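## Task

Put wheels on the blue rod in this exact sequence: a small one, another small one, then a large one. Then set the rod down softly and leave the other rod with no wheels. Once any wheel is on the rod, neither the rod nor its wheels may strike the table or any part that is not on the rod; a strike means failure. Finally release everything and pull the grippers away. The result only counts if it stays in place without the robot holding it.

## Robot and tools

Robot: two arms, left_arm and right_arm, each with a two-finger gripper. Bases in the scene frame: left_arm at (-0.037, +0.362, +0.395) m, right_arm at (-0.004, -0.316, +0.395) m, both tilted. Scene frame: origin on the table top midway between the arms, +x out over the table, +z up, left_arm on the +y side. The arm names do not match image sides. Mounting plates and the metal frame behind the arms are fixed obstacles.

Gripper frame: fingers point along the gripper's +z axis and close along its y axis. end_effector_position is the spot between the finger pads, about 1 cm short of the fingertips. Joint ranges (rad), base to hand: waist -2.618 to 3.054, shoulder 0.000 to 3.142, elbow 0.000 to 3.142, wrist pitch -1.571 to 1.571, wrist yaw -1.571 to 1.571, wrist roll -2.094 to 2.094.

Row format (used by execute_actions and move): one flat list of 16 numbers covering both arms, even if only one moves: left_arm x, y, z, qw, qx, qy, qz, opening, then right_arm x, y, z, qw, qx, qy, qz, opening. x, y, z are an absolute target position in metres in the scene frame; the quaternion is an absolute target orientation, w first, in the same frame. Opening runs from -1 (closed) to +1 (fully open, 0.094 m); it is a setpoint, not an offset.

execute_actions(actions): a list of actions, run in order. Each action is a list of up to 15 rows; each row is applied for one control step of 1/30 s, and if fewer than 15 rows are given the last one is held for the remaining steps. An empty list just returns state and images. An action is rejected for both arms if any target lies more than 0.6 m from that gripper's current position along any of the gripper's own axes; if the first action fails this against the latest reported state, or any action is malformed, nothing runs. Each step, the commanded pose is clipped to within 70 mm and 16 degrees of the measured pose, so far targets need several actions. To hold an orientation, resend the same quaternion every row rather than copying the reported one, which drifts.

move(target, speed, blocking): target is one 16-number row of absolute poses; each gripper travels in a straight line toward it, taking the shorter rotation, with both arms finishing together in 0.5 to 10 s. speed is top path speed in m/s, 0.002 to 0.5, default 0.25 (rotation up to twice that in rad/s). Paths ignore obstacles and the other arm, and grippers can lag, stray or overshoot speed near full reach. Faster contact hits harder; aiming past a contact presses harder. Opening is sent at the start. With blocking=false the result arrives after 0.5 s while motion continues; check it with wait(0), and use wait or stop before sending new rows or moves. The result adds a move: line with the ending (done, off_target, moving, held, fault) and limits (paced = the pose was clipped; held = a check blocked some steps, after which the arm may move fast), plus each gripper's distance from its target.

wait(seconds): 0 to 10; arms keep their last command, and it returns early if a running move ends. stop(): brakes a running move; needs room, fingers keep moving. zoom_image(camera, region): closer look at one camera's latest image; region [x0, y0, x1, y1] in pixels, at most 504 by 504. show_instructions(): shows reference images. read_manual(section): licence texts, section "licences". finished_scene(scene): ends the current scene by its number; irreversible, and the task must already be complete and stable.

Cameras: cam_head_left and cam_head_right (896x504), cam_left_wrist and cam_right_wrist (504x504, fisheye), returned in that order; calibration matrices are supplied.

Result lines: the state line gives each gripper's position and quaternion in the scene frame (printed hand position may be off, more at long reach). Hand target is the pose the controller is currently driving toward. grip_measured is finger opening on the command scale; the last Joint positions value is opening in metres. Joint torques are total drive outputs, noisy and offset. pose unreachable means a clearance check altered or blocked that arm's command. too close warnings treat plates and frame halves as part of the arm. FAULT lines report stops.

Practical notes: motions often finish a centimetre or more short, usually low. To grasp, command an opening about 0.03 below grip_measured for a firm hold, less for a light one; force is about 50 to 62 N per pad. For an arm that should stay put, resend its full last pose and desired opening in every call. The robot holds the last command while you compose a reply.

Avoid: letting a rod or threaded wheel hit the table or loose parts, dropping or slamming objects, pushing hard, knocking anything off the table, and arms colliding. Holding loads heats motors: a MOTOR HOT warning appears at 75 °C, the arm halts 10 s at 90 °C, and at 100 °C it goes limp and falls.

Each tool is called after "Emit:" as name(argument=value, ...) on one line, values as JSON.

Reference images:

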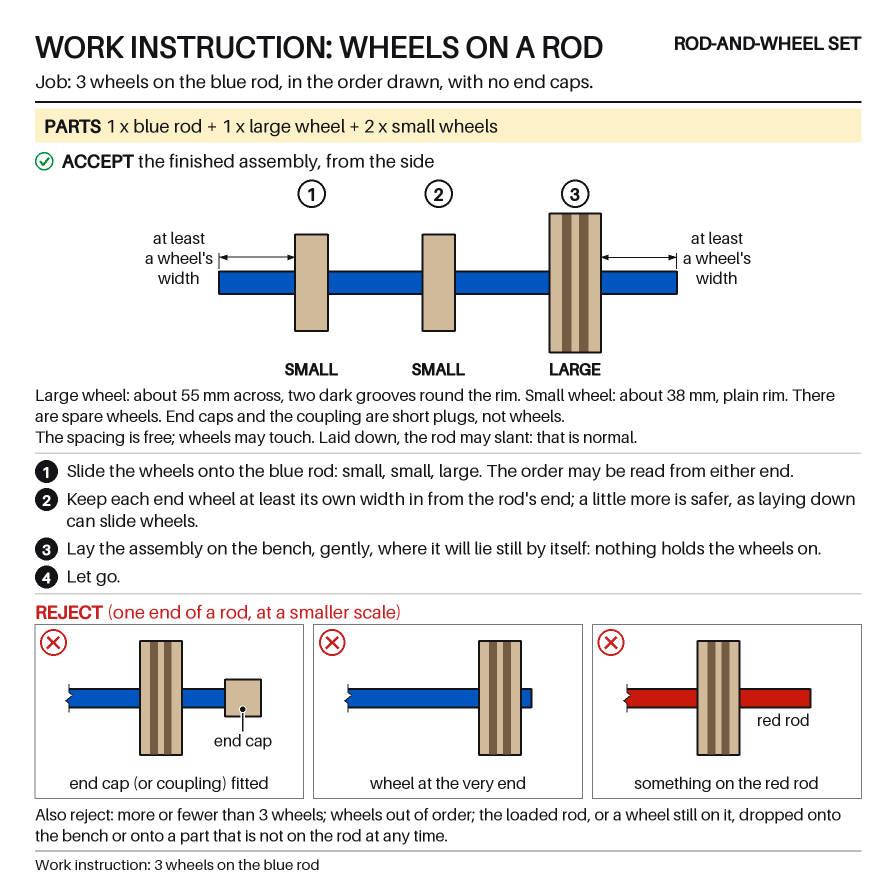

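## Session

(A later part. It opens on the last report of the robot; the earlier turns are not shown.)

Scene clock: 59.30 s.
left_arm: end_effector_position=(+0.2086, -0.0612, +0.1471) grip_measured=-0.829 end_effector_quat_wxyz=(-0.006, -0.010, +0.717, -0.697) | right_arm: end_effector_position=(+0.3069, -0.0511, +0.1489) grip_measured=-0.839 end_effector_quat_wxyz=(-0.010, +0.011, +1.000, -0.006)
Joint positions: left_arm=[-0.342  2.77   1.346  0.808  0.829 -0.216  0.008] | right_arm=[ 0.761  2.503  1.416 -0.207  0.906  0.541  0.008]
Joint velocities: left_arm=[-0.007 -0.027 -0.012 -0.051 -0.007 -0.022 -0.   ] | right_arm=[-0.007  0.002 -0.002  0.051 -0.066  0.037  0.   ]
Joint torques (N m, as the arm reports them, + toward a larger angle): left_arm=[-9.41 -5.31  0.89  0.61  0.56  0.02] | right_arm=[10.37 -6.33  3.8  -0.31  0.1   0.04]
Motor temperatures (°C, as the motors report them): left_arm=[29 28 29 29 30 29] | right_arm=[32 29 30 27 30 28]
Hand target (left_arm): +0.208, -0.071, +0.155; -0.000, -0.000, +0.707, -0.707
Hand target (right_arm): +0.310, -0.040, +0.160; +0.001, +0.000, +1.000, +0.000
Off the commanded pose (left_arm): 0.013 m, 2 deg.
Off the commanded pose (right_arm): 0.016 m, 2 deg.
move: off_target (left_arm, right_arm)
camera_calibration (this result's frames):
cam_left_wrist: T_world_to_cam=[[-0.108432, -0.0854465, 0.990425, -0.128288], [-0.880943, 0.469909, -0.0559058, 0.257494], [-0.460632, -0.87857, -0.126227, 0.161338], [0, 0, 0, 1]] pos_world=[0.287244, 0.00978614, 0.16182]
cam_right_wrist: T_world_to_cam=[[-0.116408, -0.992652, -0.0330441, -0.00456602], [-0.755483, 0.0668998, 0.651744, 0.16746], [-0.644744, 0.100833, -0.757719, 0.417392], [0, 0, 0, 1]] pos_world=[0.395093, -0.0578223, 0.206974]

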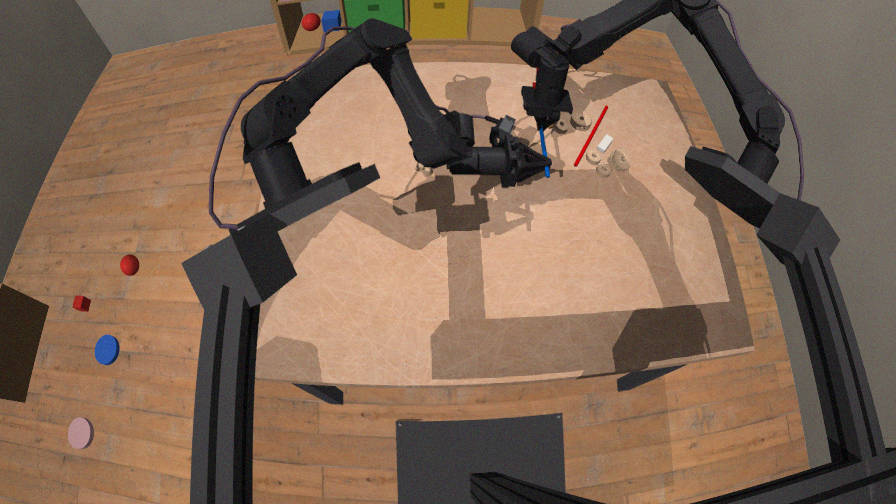

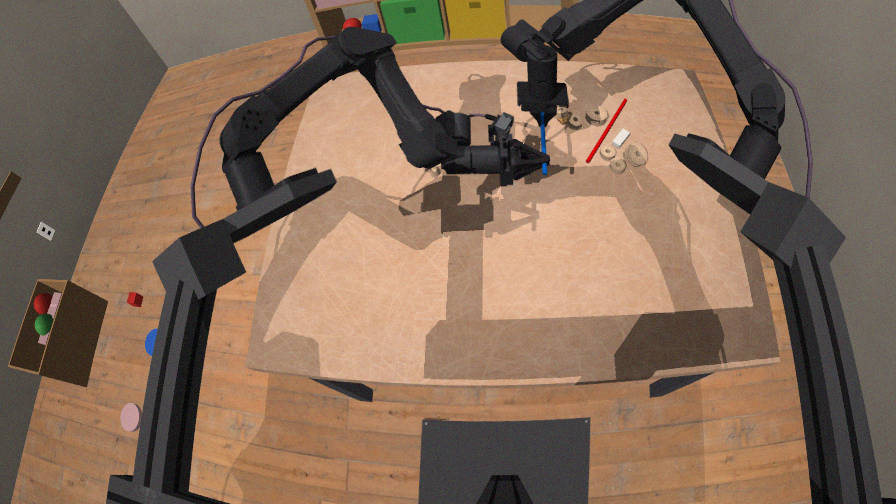

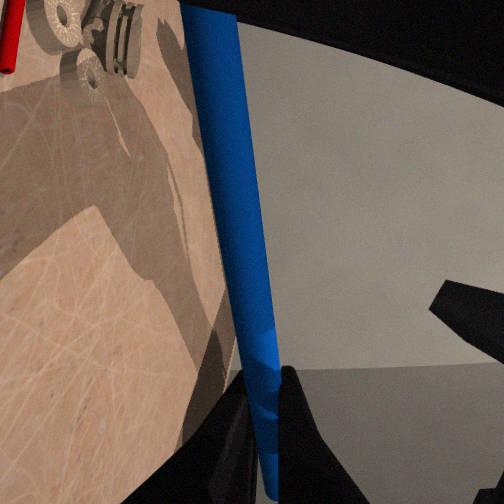

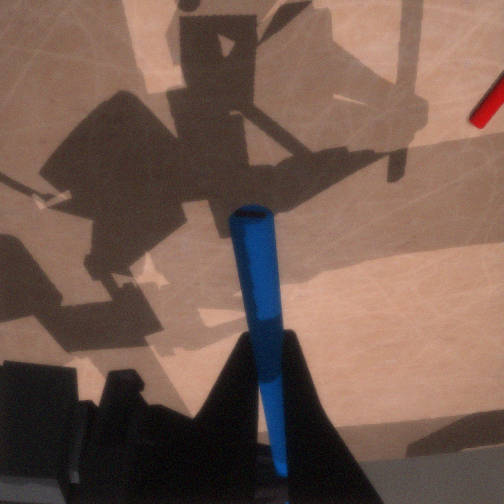

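Emit:
move(target=[0.208,-0.071,0.155,0,0,0.707,-0.707,-0.88, 0.31,-0.045,0.155,0,0,1,0,-0.4], speed=0.05)

Emit:
move(target=[0.208,-0.071,0.155,0,0,0.707,-0.707,-0.88, 0.31,-0.05,0.22,0,0,1,0,-0.4], speed=0.15)

Emit:
move(target=[0.2,-0.03,0.09,0.5,0.5,0.5,-0.5,-0.88, 0.293,-0.24,0.07,0,-0.559,0.829,0,0.06], speed=0.2)

Scene clock: 60.43 s.
left_arm: end_effector_position=(+0.2093, -0.0602, +0.1445) grip_measured=-0.829 end_effector_quat_wxyz=(-0.006, -0.012, +0.720, -0.693) | right_arm: end_effector_position=(+0.3071, -0.0525, +0.1476) grip_measured=-0.402 end_effector_quat_wxyz=(-0.011, +0.003, +1.000, -0.007)
Joint positions: left_arm=[-0.339  2.77   1.346  0.808  0.822 -0.217  0.008] | right_arm=[ 0.757  2.503  1.416 -0.207  0.906  0.523  0.028]
Joint velocities: left_arm=[-0.007 -0.007  0.007 -0.007  0.022  0.037 -0.   ] | right_arm=[ 0.007 -0.022 -0.007 -0.007  0.051 -0.022  0.   ]
Joint torques (N m, as the arm reports them, + toward a larger angle): left_arm=[-9.65 -5.31  0.88  0.6   0.61  0.05] | right_arm=[ 9.44 -6.6   2.28  0.    0.05 -0.09]
Motor temperatures (°C, as the motors report them): left_arm=[29 28 29 29 30 29] | right_arm=[32 29 30 27 30 28]
Hand target (left_arm): +0.208, -0.071, +0.155; -0.000, +0.000, +0.707, -0.707
Hand target (right_arm): +0.310, -0.045, +0.155; -0.000, +0.000, +1.000, -0.000
Off the commanded pose (left_arm): 0.015 m, 3 deg.
Off the commanded pose (right_arm): 0.011 m, 2 deg.
move: off_target (left_arm, right_arm)
camera_calibration (this result's frames):
cam_left_wrist: T_world_to_cam=[[-0.105482, -0.0953686, 0.989838, -0.126734], [-0.882634, 0.467499, -0.0490153, 0.256725], [-0.458074, -0.878834, -0.133488, 0.162757], [0, 0, 0, 1]] pos_world=[0.287781, 0.0109311, 0.159755]
cam_right_wrist: T_world_to_cam=[[-0.101501, -0.994366, -0.0305488, -0.0110352], [-0.754862, 0.0569793, 0.653404, 0.167579], [-0.647983, 0.0893812, -0.756392, 0.416773], [0, 0, 0, 1]] pos_world=[0.395441, -0.0577733, 0.20541]

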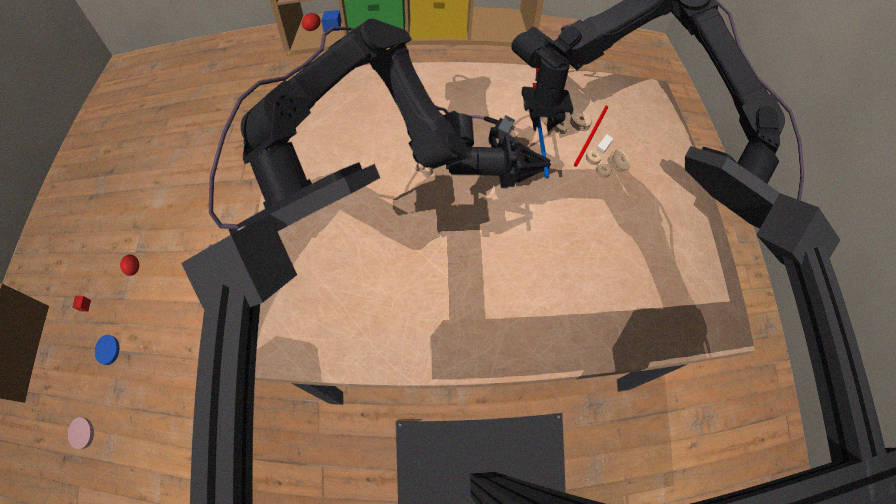

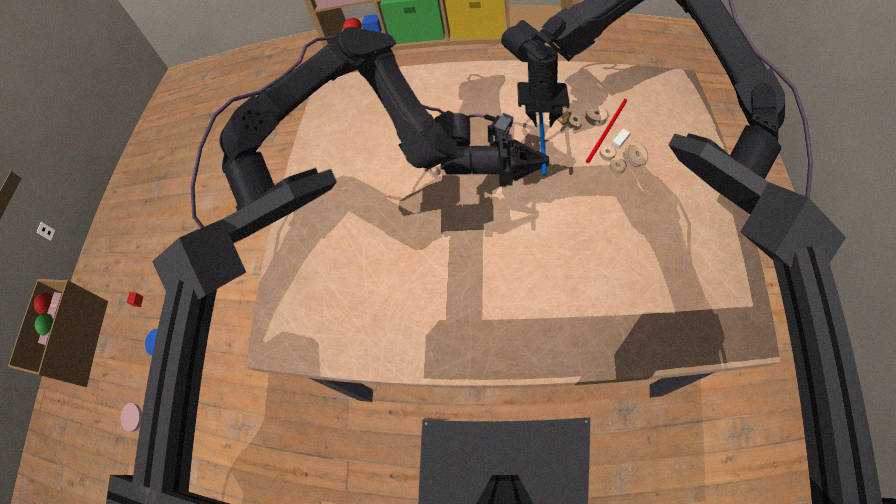

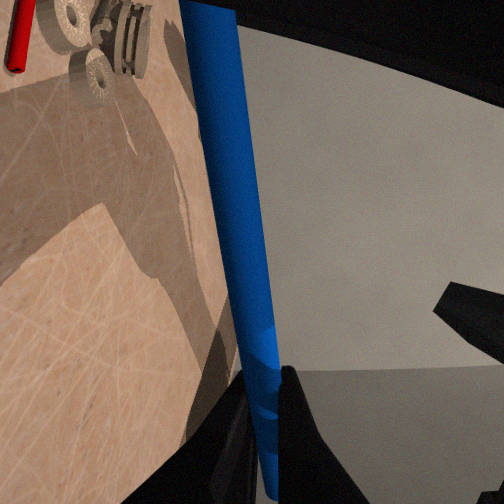

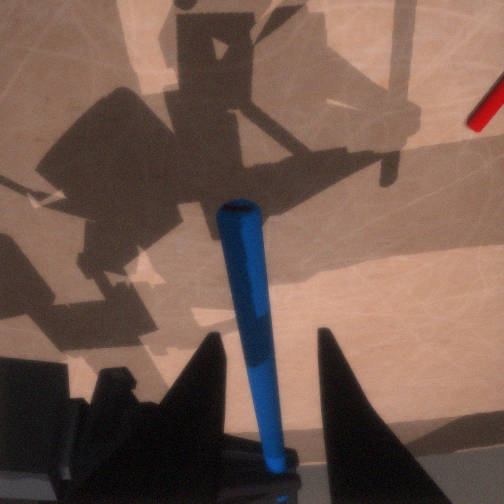

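Scene clock: 61.57 s.
left_arm: end_effector_position=(+0.2094, -0.0605, +0.1438) grip_measured=-0.829 end_effector_quat_wxyz=(-0.006, -0.012, +0.722, -0.691) | right_arm: end_effector_position=(+0.3095, -0.0505, +0.2114) grip_measured=-0.402 end_effector_quat_wxyz=(-0.006, +0.006, +1.000, +0.001)
Joint positions: left_arm=[-0.34   2.77   1.346  0.808  0.815 -0.219  0.008] | right_arm=[ 0.878  2.391  1.403 -0.43   0.925  0.699  0.028]
Joint velocities: left_arm=[ 0.017  0.022  0.017 -0.095  0.037 -0.066 -0.001] | right_arm=[ 0.007 -0.002 -0.007 -0.051  0.066  0.022 -0.001]
Joint torques (N m, as the arm reports them, + toward a larger angle): left_arm=[-9.47 -5.32  0.85  0.61  0.68  0.06] | right_arm=[ 9.1  -7.15  2.64 -0.3   0.19  0.08]
Motor temperatures (°C, as the motors report them): left_arm=[29 28 29 29 30 29] | right_arm=[32 29 30 27 30 28]
Hand target (left_arm): +0.208, -0.070, +0.155; -0.000, -0.000, +0.707, -0.707
Hand target (right_arm): +0.310, -0.051, +0.219; +0.001, +0.000, +1.000, -0.000
Off the commanded pose (left_arm): 0.015 m, 3 deg.
Off the commanded pose (right_arm): 0.009 m, 1 deg.
move: off_target (left_arm)
camera_calibration (this result's frames):
cam_left_wrist: T_world_to_cam=[[-0.104328, -0.101288, 0.989372, -0.126551], [-0.883016, 0.467152, -0.0452881, 0.256413], [-0.4576, -0.878356, -0.138176, 0.163008], [0, 0, 0, 1]] pos_world=[0.287807, 0.0105766, 0.159342]
cam_right_wrist: T_world_to_cam=[[-0.105738, -0.99323, -0.0480965, -0.00179418], [-0.761928, 0.0498446, 0.645741, 0.131017], [-0.638972, 0.104926, -0.76204, 0.465629], [0, 0, 0, 1]] pos_world=[0.39716, -0.0571689, 0.270138]

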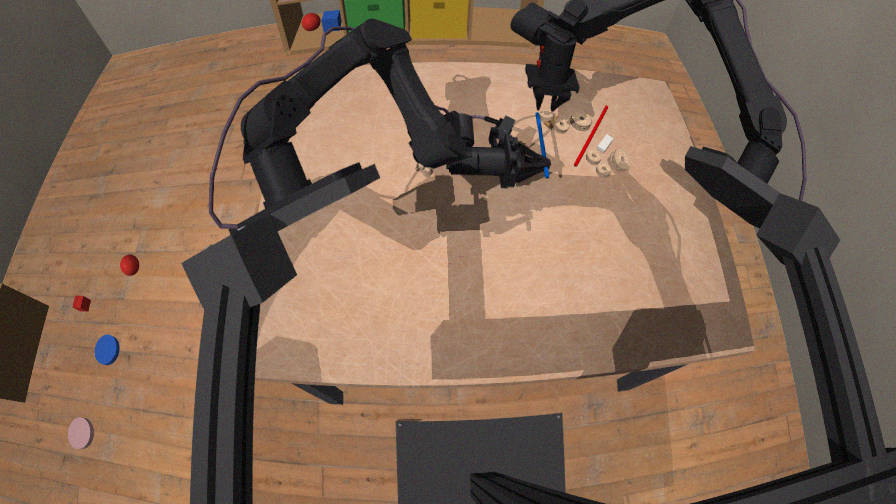

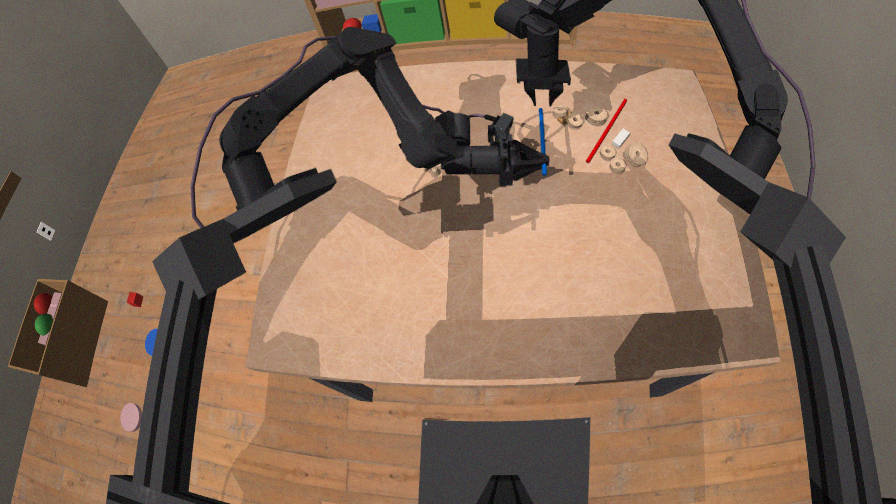

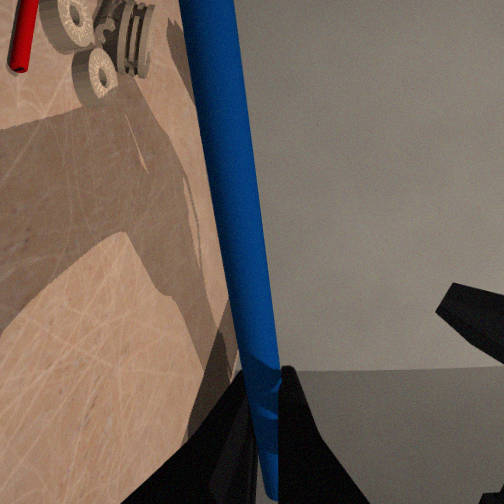

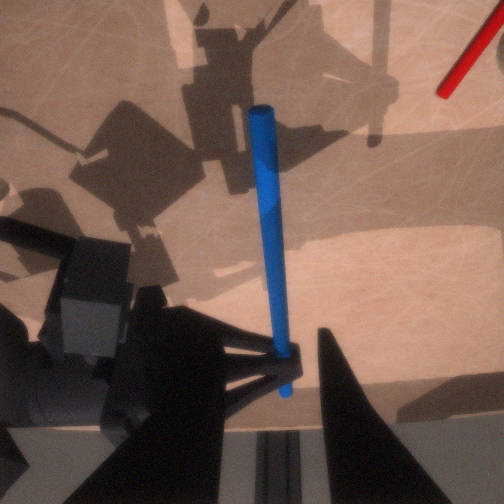

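Scene clock: 66.10 s.
left_arm: end_effector_position=(+0.2038, -0.0257, +0.0847) grip_measured=-0.830 end_effector_quat_wxyz=(+0.494, +0.505, +0.512, -0.488) | right_arm: end_effector_position=(+0.2917, -0.2387, +0.0665) grip_measured=+0.058 end_effector_quat_wxyz=(-0.013, -0.557, +0.830, +0.000)
Joint positions: left_arm=[-0.19   2.869  1.481  0.665  0.941  1.516  0.008] | right_arm=[ 0.263  2.193  0.876  0.469  0.659 -1.282  0.05 ]
Joint velocities: left_arm=[ 0.007  0.012 -0.002  0.022 -0.007 -0.022 -0.001] | right_arm=[-0.002  0.007 -0.007  0.007 -0.007 -0.11  -0.001]
Joint torques (N m, as the arm reports them, + toward a larger angle): left_arm=[-7.42 -4.74  0.22  0.11  0.73  0.04] | right_arm=[ 5.03 -7.03 -2.11  0.11 -0.14 -0.03]
Motor temperatures (°C, as the motors report them): left_arm=[29 28 29 29 30 29] | right_arm=[31 29 30 27 30 28]
Hand target (left_arm): +0.200, -0.030, +0.090; +0.500, +0.500, +0.500, -0.500
Hand target (right_arm): +0.294, -0.237, +0.071; -0.002, -0.558, +0.830, +0.004
Off the commanded pose (left_arm): 0.008 m, 2 deg.
Off the commanded pose (right_arm): 0.004 m, 1 deg.
move: done
camera_calibration (this result's frames):
cam_left_wrist: T_world_to_cam=[[-0.98936, -0.0643373, -0.13049, 0.211017], [0.0805982, 0.504328, -0.859742, 0.106109], [0.121123, -0.861112, -0.493777, 0.0954824], [0, 0, 0, 1]] pos_world=[0.188654, 0.0422834, 0.165909]
cam_right_wrist: T_world_to_cam=[[0.883619, -0.464435, -0.0593142, -0.359251], [-0.317396, -0.687308, 0.653351, -0.0857041], [-0.344206, -0.558487, -0.754728, 0.118773], [0, 0, 0, 1]] pos_world=[0.331121, -0.159421, 0.124327]

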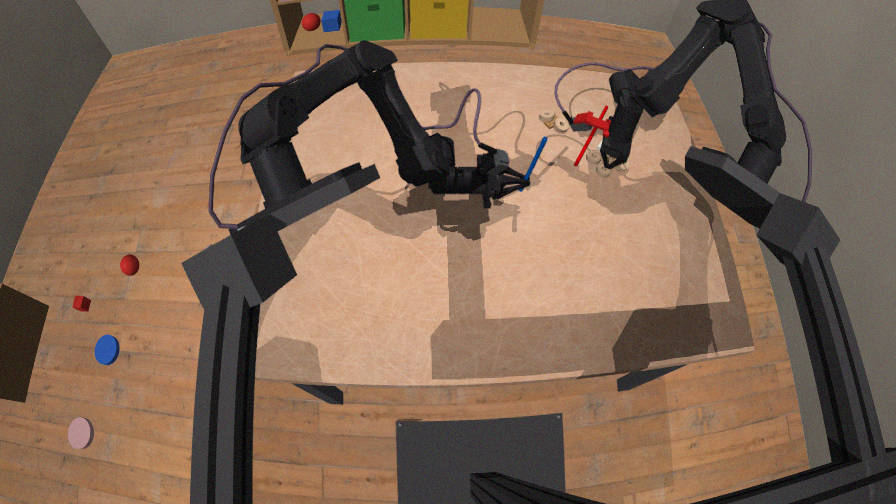

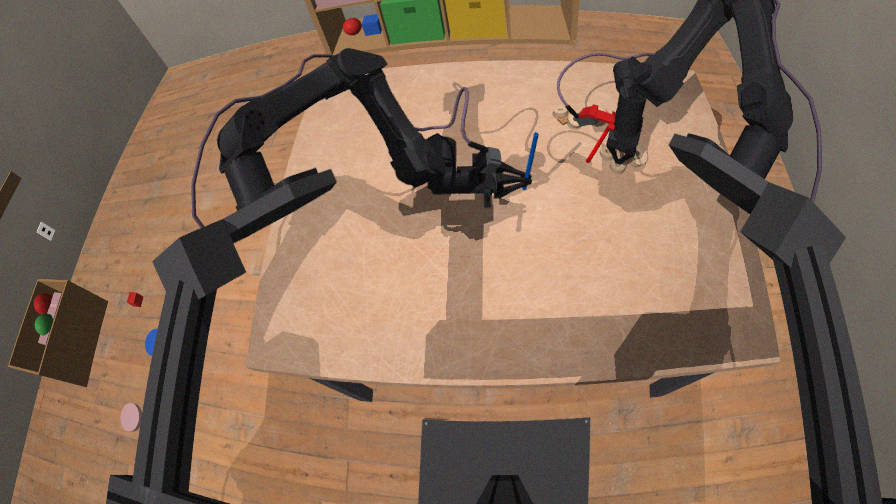

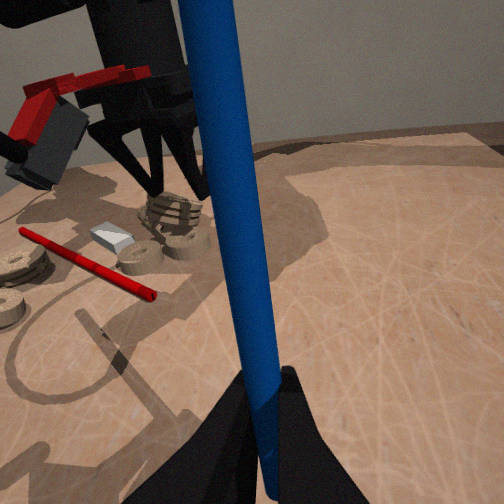

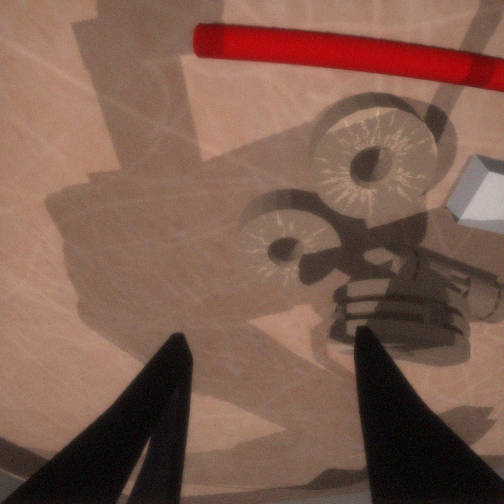

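Emit:
move(target=[0.2,-0.03,0.09,0.5,0.5,0.5,-0.5,-0.88, 0.2935,-0.247,0.035,0,-0.559,0.829,0,0.06], speed=0.06)

Scene clock: 67.37 s.
left_arm: end_effector_position=(+0.2039, -0.0239, +0.0828) grip_measured=-0.830 end_effector_quat_wxyz=(+0.493, +0.506, +0.514, -0.487) | right_arm: end_effector_position=(+0.2894, -0.2518, +0.0386) grip_measured=+0.058 end_effector_quat_wxyz=(-0.010, -0.559, +0.829, -0.002)
Joint positions: left_arm=[-0.185  2.869  1.481  0.663  0.941  1.52   0.008] | right_arm=[ 0.184  2.259  0.91   0.55   0.606 -1.361  0.05 ]
Joint velocities: left_arm=[ 0.017 -0.017 -0.002  0.007 -0.037 -0.037  0.   ] | right_arm=[ 0.002 -0.007 -0.007 -0.022  0.022  0.022 -0.   ]
Joint torques (N m, as the arm reports them, + toward a larger angle): left_arm=[-7.75 -4.83 -0.05  0.14  0.71  0.03] | right_arm=[ 4.87 -5.14  0.31  0.15 -0.18  0.02]
Motor temperatures (°C, as the motors report them): left_arm=[29 28 29 29 30 29] | right_arm=[31 29 30 27 30 28]
Hand target (left_arm): +0.200, -0.030, +0.090; +0.500, +0.500, +0.500, -0.500
Hand target (right_arm): +0.294, -0.247, +0.035; +0.000, -0.559, +0.829, +0.000
Off the commanded pose (left_arm): 0.010 m, 2 deg.
Off the commanded pose (right_arm): 0.007 m, 1 deg.
move: done
camera_calibration (this result's frames):
cam_left_wrist: T_world_to_cam=[[-0.989209, -0.06532, -0.131143, 0.211033], [0.0802128, 0.507583, -0.857861, 0.103604], [0.122602, -0.859123, -0.496867, 0.0961062], [0, 0, 0, 1]] pos_world=[0.188662, 0.0437639, 0.164305]
cam_right_wrist: T_world_to_cam=[[0.885839, -0.460912, -0.0533879, -0.364936], [-0.318661, -0.68797, 0.652037, -0.0770012], [-0.337261, -0.560587, -0.756305, 0.0871703], [0, 0, 0, 1]] pos_world=[0.328137, -0.172311, 0.0966518]

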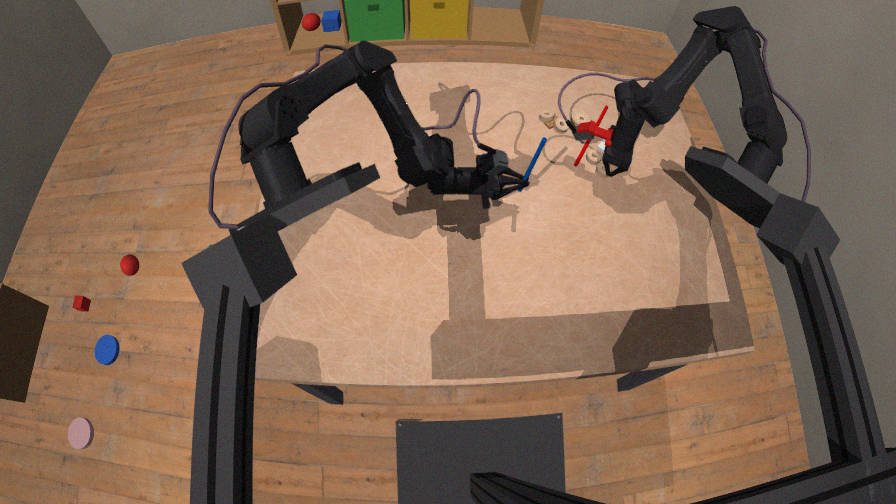

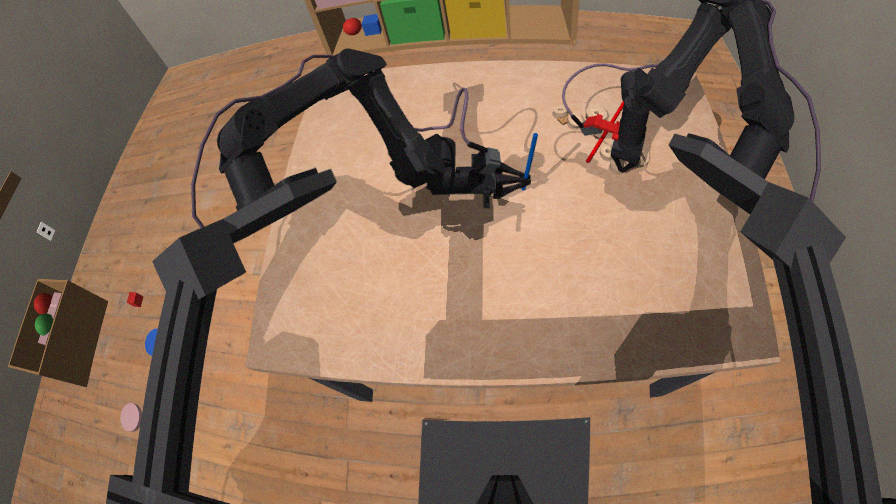

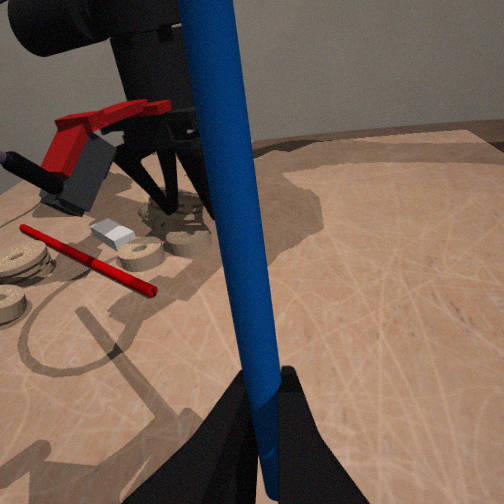

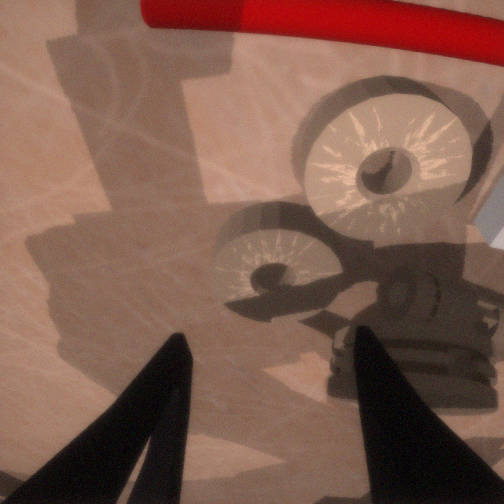

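Emit:
move(target=[0.2,-0.03,0.09,0.5,0.5,0.5,-0.5,-0.88, 0.2945,-0.241,0.03,0,-0.559,0.829,0,0.06], speed=0.04)

Emit:
move(target=[0.2,-0.03,0.09,0.5,0.5,0.5,-0.5,-0.88, 0.2945,-0.241,0.009,0,-0.559,0.829,0,0.06], speed=0.04)

Scene clock: 68.30 s.
left_arm: end_effector_position=(+0.2043, -0.0226, +0.0815) grip_measured=-0.830 end_effector_quat_wxyz=(+0.493, +0.506, +0.515, -0.486) | right_arm: end_effector_position=(+0.2893, -0.2475, +0.0325) grip_measured=+0.058 end_effector_quat_wxyz=(-0.011, -0.560, +0.829, -0.001)
Joint positions: left_arm=[-0.181  2.869  1.481  0.663  0.94   1.52   0.008] | right_arm=[ 0.184  2.289  0.936  0.553  0.606 -1.362  0.05 ]
Joint velocities: left_arm=[-0.017  0.012  0.012 -0.007  0.007 -0.066 -0.001] | right_arm=[-0.007  0.002  0.002  0.007 -0.022 -0.007 -0.   ]
Joint torques (N m, as the arm reports them, + toward a larger angle): left_arm=[-7.97 -4.82 -0.07  0.13  0.72  0.05] | right_arm=[ 5.07 -5.16  0.4   0.13 -0.15 -0.03]
Motor temperatures (°C, as the motors report them): left_arm=[29 28 29 29 30 29] | right_arm=[31 29 30 27 30 28]
Hand target (left_arm): +0.200, -0.030, +0.090; +0.500, +0.500, +0.500, -0.500
Hand target (right_arm): +0.294, -0.241, +0.030; -0.000, -0.559, +0.829, -0.000
Off the commanded pose (left_arm): 0.012 m, 3 deg.
Off the commanded pose (right_arm): 0.009 m, 1 deg.
move: off_target (left_arm)
camera_calibration (this result's frames):
cam_left_wrist: T_world_to_cam=[[-0.989196, -0.0669116, -0.130441, 0.211209], [0.0783835, 0.510511, -0.856291, 0.10205], [0.123888, -0.857264, -0.49975, 0.0964625], [0, 0, 0, 1]] pos_world=[0.188978, 0.0447288, 0.163142]
cam_right_wrist: T_world_to_cam=[[0.886674, -0.459072, -0.0553346, -0.362847], [-0.31608, -0.689094, 0.652106, -0.0710769], [-0.337495, -0.560716, -0.756105, 0.0848755], [0, 0, 0, 1]] pos_world=[0.327906, -0.167961, 0.0904466]

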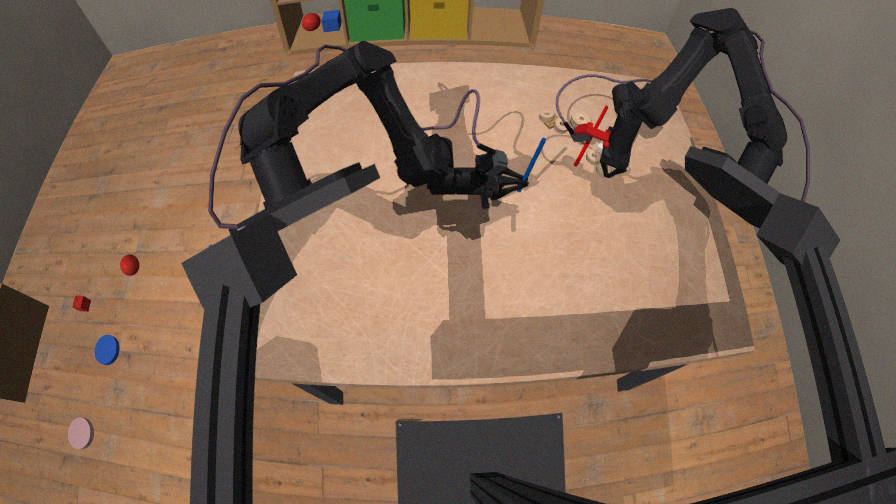

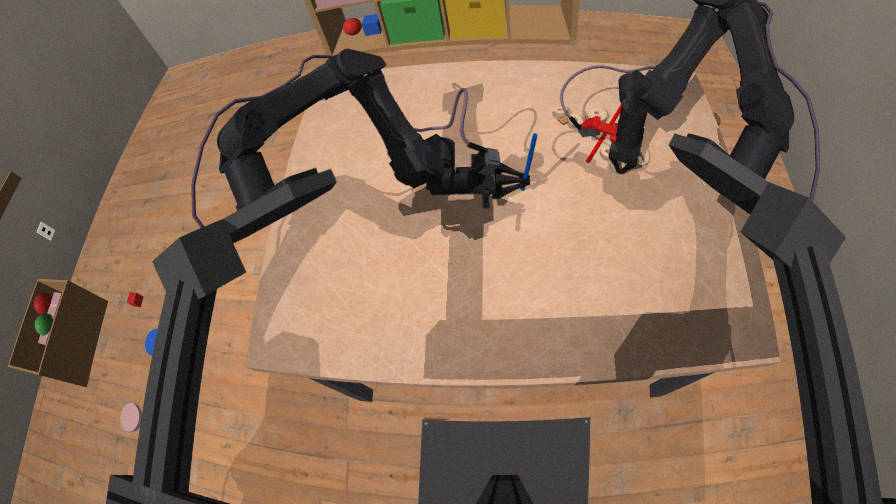

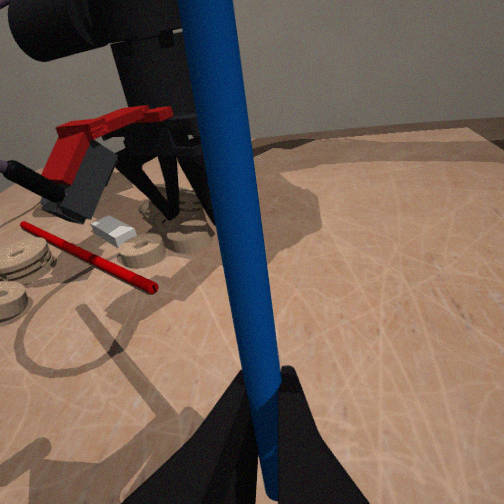

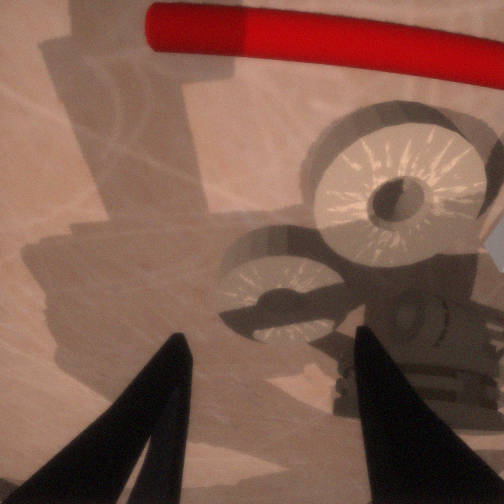

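Scene clock: 69.20 s.
left_arm: end_effector_position=(+0.2047, -0.0214, +0.0803) grip_measured=-0.830 end_effector_quat_wxyz=(+0.492, +0.506, +0.516, -0.485) | right_arm: end_effector_position=(+0.2905, -0.2453, +0.0134) grip_measured=+0.058 end_effector_quat_wxyz=(-0.010, -0.560, +0.829, -0.002)
Joint positions: left_arm=[-0.178  2.869  1.481  0.663  0.941  1.521  0.008] | right_arm=[ 0.161  2.356  0.998  0.57   0.59  -1.383  0.05 ]
Joint velocities: left_arm=[-0.002 -0.012 -0.017  0.007  0.007 -0.11   0.001] | right_arm=[-0.002  0.007 -0.007 -0.095  0.066 -0.037 -0.001]
Joint torques (N m, as the arm reports them, + toward a larger angle): left_arm=[-8.21 -4.83 -0.13  0.13  0.71  0.05] | right_arm=[ 4.79 -5.2   0.45  0.17 -0.16 -0.02]
Motor temperatures (°C, as the motors report them): left_arm=[29 28 29 29 30 29] | right_arm=[31 29 30 27 30 28]
Hand target (left_arm): +0.200, -0.030, +0.090; +0.500, +0.500, +0.500, -0.500
Hand target (right_arm): +0.295, -0.241, +0.009; -0.000, -0.559, +0.829, -0.000
Off the commanded pose (left_arm): 0.014 m, 3 deg.
Off the commanded pose (right_arm): 0.007 m, 1 deg.
move: off_target (left_arm)
camera_calibration (this result's frames):
cam_left_wrist: T_world_to_cam=[[-0.98918, -0.0685984, -0.129683, 0.211398], [0.0765925, 0.512449, -0.855295, 0.10069], [0.125128, -0.855974, -0.50165, 0.0968247], [0, 0, 0, 1]] pos_world=[0.189283, 0.0457824, 0.162106]
cam_right_wrist: T_world_to_cam=[[0.886836, -0.458961, -0.0536388, -0.36396], [-0.317015, -0.688759, 0.652007, -0.0563604], [-0.33619, -0.561219, -0.756313, 0.0716269], [0, 0, 0, 1]] pos_world=[0.328986, -0.165664, 0.0713974]

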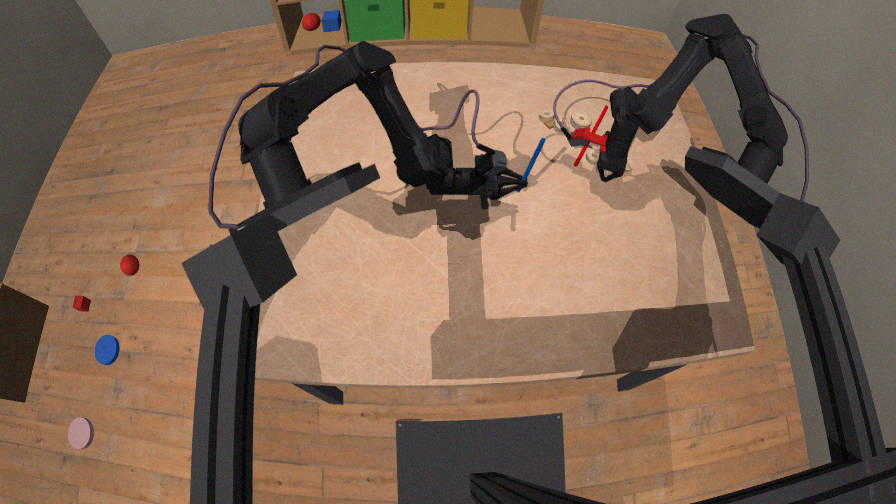

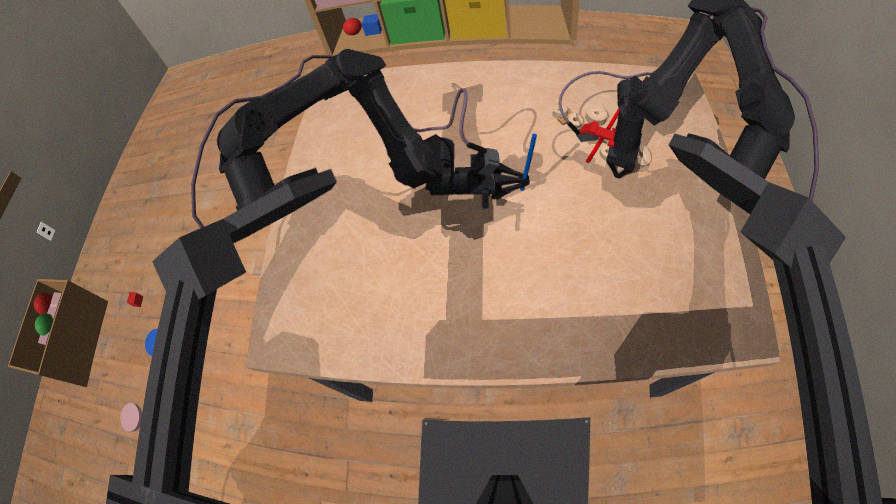

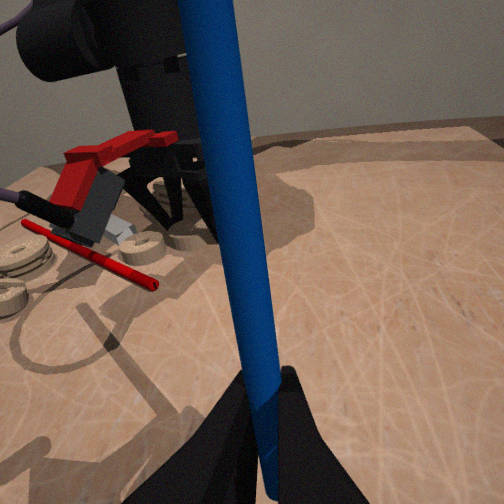

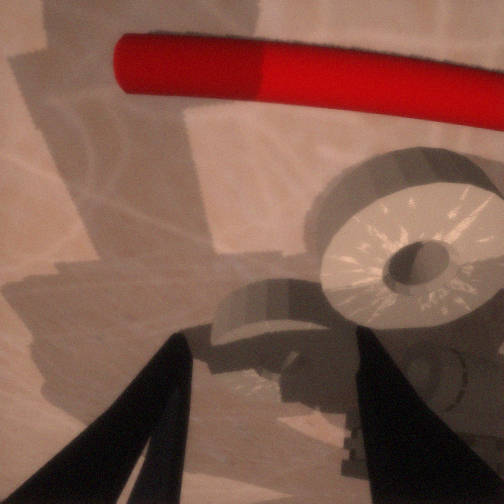

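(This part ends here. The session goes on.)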